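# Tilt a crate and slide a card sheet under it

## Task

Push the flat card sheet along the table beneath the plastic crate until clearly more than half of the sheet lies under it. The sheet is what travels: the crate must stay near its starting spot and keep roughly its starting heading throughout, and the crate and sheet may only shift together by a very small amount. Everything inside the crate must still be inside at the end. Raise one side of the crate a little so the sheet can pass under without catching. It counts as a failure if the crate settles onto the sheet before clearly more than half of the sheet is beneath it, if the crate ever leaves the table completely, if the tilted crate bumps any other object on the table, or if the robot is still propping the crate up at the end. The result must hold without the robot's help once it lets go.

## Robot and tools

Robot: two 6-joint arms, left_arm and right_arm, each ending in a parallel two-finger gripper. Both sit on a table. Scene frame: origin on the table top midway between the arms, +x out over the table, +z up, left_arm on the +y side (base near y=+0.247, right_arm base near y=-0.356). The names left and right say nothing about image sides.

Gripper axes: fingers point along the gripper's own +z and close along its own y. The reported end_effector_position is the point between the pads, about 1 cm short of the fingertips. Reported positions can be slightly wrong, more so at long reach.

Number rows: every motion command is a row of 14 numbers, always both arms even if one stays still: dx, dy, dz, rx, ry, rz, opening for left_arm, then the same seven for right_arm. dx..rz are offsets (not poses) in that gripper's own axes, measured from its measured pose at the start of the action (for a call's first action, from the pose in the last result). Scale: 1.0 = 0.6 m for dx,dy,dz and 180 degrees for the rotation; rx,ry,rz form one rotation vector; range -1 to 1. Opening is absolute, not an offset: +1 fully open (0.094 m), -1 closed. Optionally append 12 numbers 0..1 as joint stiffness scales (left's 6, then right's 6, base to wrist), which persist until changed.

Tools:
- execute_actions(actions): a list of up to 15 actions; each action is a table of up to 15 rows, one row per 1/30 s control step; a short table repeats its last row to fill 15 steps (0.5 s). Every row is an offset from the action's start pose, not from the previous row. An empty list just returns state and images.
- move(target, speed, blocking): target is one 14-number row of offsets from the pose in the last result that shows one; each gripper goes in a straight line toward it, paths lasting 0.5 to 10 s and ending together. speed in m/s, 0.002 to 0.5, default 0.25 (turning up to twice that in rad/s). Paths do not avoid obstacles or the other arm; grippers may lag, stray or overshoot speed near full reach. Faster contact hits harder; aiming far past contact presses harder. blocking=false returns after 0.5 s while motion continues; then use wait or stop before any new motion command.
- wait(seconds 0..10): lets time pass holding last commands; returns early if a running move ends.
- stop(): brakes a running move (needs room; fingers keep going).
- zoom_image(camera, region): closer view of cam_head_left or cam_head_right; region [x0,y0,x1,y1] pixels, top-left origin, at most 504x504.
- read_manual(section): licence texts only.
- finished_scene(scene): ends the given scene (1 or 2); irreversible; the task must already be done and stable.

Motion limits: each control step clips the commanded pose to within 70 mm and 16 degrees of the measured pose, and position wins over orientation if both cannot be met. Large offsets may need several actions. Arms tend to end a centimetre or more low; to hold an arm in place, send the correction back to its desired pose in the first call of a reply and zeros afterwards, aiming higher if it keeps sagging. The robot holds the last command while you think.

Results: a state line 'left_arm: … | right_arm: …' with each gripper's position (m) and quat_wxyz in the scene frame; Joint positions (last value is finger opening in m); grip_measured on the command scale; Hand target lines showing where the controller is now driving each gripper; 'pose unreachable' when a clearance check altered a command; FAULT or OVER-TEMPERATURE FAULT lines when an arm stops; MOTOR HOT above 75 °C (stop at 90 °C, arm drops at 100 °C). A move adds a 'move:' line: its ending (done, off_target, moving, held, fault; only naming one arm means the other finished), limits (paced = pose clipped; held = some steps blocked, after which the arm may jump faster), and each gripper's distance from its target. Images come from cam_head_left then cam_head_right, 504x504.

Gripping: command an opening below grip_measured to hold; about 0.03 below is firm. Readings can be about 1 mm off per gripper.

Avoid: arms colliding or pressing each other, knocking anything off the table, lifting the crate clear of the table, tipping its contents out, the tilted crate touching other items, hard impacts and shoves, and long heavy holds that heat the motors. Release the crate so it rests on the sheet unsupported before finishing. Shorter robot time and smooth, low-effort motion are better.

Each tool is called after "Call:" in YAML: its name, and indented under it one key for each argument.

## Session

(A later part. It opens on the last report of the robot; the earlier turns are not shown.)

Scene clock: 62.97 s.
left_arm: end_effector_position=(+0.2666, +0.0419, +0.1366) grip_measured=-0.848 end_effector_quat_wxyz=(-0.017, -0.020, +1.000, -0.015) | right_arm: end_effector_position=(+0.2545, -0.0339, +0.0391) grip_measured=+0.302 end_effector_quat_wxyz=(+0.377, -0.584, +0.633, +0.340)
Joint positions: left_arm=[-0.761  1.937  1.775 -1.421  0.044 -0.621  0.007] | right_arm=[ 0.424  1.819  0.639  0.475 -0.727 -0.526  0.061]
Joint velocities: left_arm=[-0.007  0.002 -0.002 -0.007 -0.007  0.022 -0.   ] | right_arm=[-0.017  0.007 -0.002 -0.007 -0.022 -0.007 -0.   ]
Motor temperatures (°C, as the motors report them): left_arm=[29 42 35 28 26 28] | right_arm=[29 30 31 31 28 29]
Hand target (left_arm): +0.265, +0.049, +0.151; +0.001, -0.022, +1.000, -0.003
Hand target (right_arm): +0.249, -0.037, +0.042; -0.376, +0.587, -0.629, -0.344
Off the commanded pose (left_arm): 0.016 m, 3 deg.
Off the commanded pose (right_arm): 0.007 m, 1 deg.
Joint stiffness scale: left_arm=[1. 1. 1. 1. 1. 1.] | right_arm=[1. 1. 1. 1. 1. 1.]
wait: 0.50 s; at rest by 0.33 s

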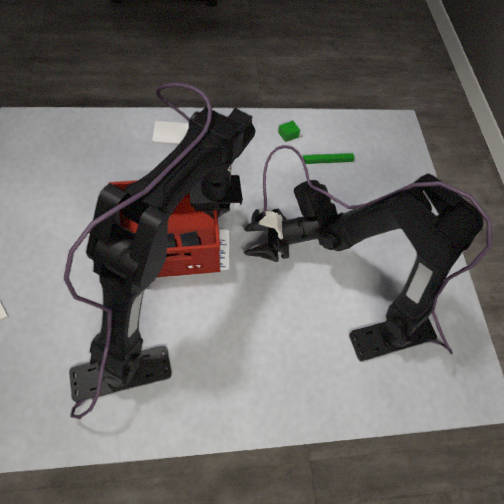

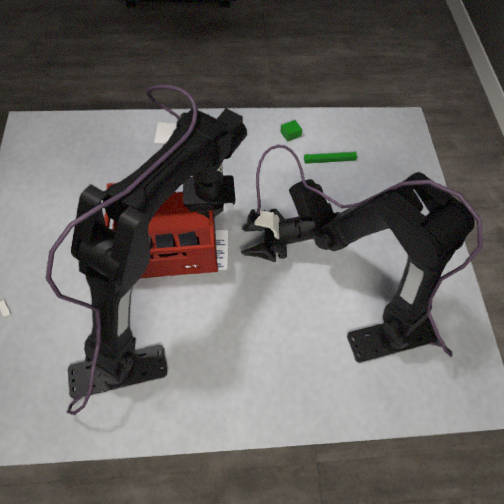

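Call:
execute_actions:
  actions:
    - [[0.003,0.01,-0.021,-0.008,-0.011,0,-0.9,0,0,0,0,0,0,0.3],[0.003,0.009,-0.018,-0.008,-0.011,0,-0.9,0,0,0,0,0,0,0.3],[0.002,0.008,-0.015,-0.008,-0.01,0,-0.9,0,0,0,0,0,0,0.3],[0.002,0.007,-0.012,-0.008,-0.01,0,-0.9,0,0,0,0,0,0,0.3],[0.002,0.006,-0.009,-0.008,-0.009,0,-0.9,0,0,0,0,0,0,0.3],[0.001,0.005,-0.006,-0.008,-0.008,0,-0.9,0,0,0,0,0,0,0.3],[0.001,0.004,-0.003,-0.008,-0.007,0,-0.9,0,0,0,0,0,0,0.3],[0,0.003,0,-0.008,-0.006,0,-0.9,0,0,0,0,0,0,0.3],[0,0.002,0.003,-0.008,-0.006,0,-0.9,0,0,0,0,0,0,0.3],[0,0.001,0.006,-0.008,-0.006,0,-0.9,0,0,0,0,0,0,0.3]]
    - [[0,0,0,0,0,0,-0.9,0,0,0,0,0,0,0.3],[0,0,0,0,0,0,-0.9,0,0,0,0,0,0,0.3],[0,0,0,0,0,0,-0.9,0,0,0,0,0,0,0.3],[0,0,0,0,0,0,-0.9,0,0,0,0,0,0,0.3],[0,0,0,0,0,0,-0.9,0,0,0,0,0,0,0.3],[0,0,0,0,0,0,-0.9,0,0,0,0,0,0,0.3],[0,0,0,0,0,0,0.2,0,0,0,0,0,0,0.3]]
    - [[0,0,-0.08,0,-0.01,0,0.2,0,0,0,0,0,0,0.3]]

Scene clock: 71.00 s.
left_arm: end_effector_position=(+0.2693, +0.0385, +0.1675) grip_measured=+0.198 end_effector_quat_wxyz=(-0.008, -0.020, +1.000, -0.014) | right_arm: end_effector_position=(+0.2549, -0.0341, +0.0388) grip_measured=+0.302 end_effector_quat_wxyz=(+0.377, -0.584, +0.634, +0.339)
Joint positions: left_arm=[-0.771  1.959  1.93  -1.539  0.033 -0.63   0.056] | right_arm=[ 0.424  1.819  0.639  0.475 -0.724 -0.526  0.061]
Joint velocities: left_arm=[-0.012 -0.007 -0.012 -0.051  0.037 -0.037  0.001] | right_arm=[ 0.017 -0.007 -0.017 -0.007 -0.022 -0.022  0.   ]
Motor temperatures (°C, as the motors report them): left_arm=[29 41 34 28 26 28] | right_arm=[29 30 31 32 28 29]
Hand target (left_arm): +0.268, +0.040, +0.174; -0.003, -0.020, +1.000, -0.009
Hand target (right_arm): +0.255, -0.034, +0.039; -0.377, +0.584, -0.633, -0.339
Off the commanded pose (left_arm): 0.007 m, 1 deg.
Off the commanded pose (right_arm): 0.000 m, 0 deg.
Joint stiffness scale: left_arm=[1. 1. 1. 1. 1. 1.] | right_arm=[1. 1. 1. 1. 1. 1.]

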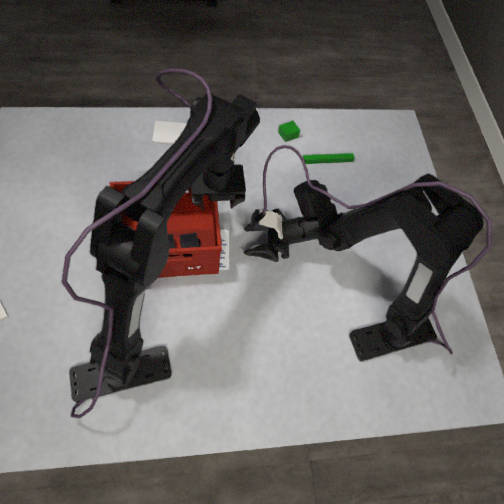

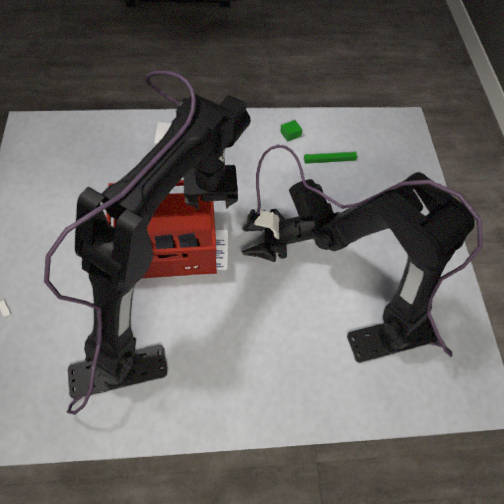

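Call:
finished_scene:
  scene: 2

The scene is finished: the task was done.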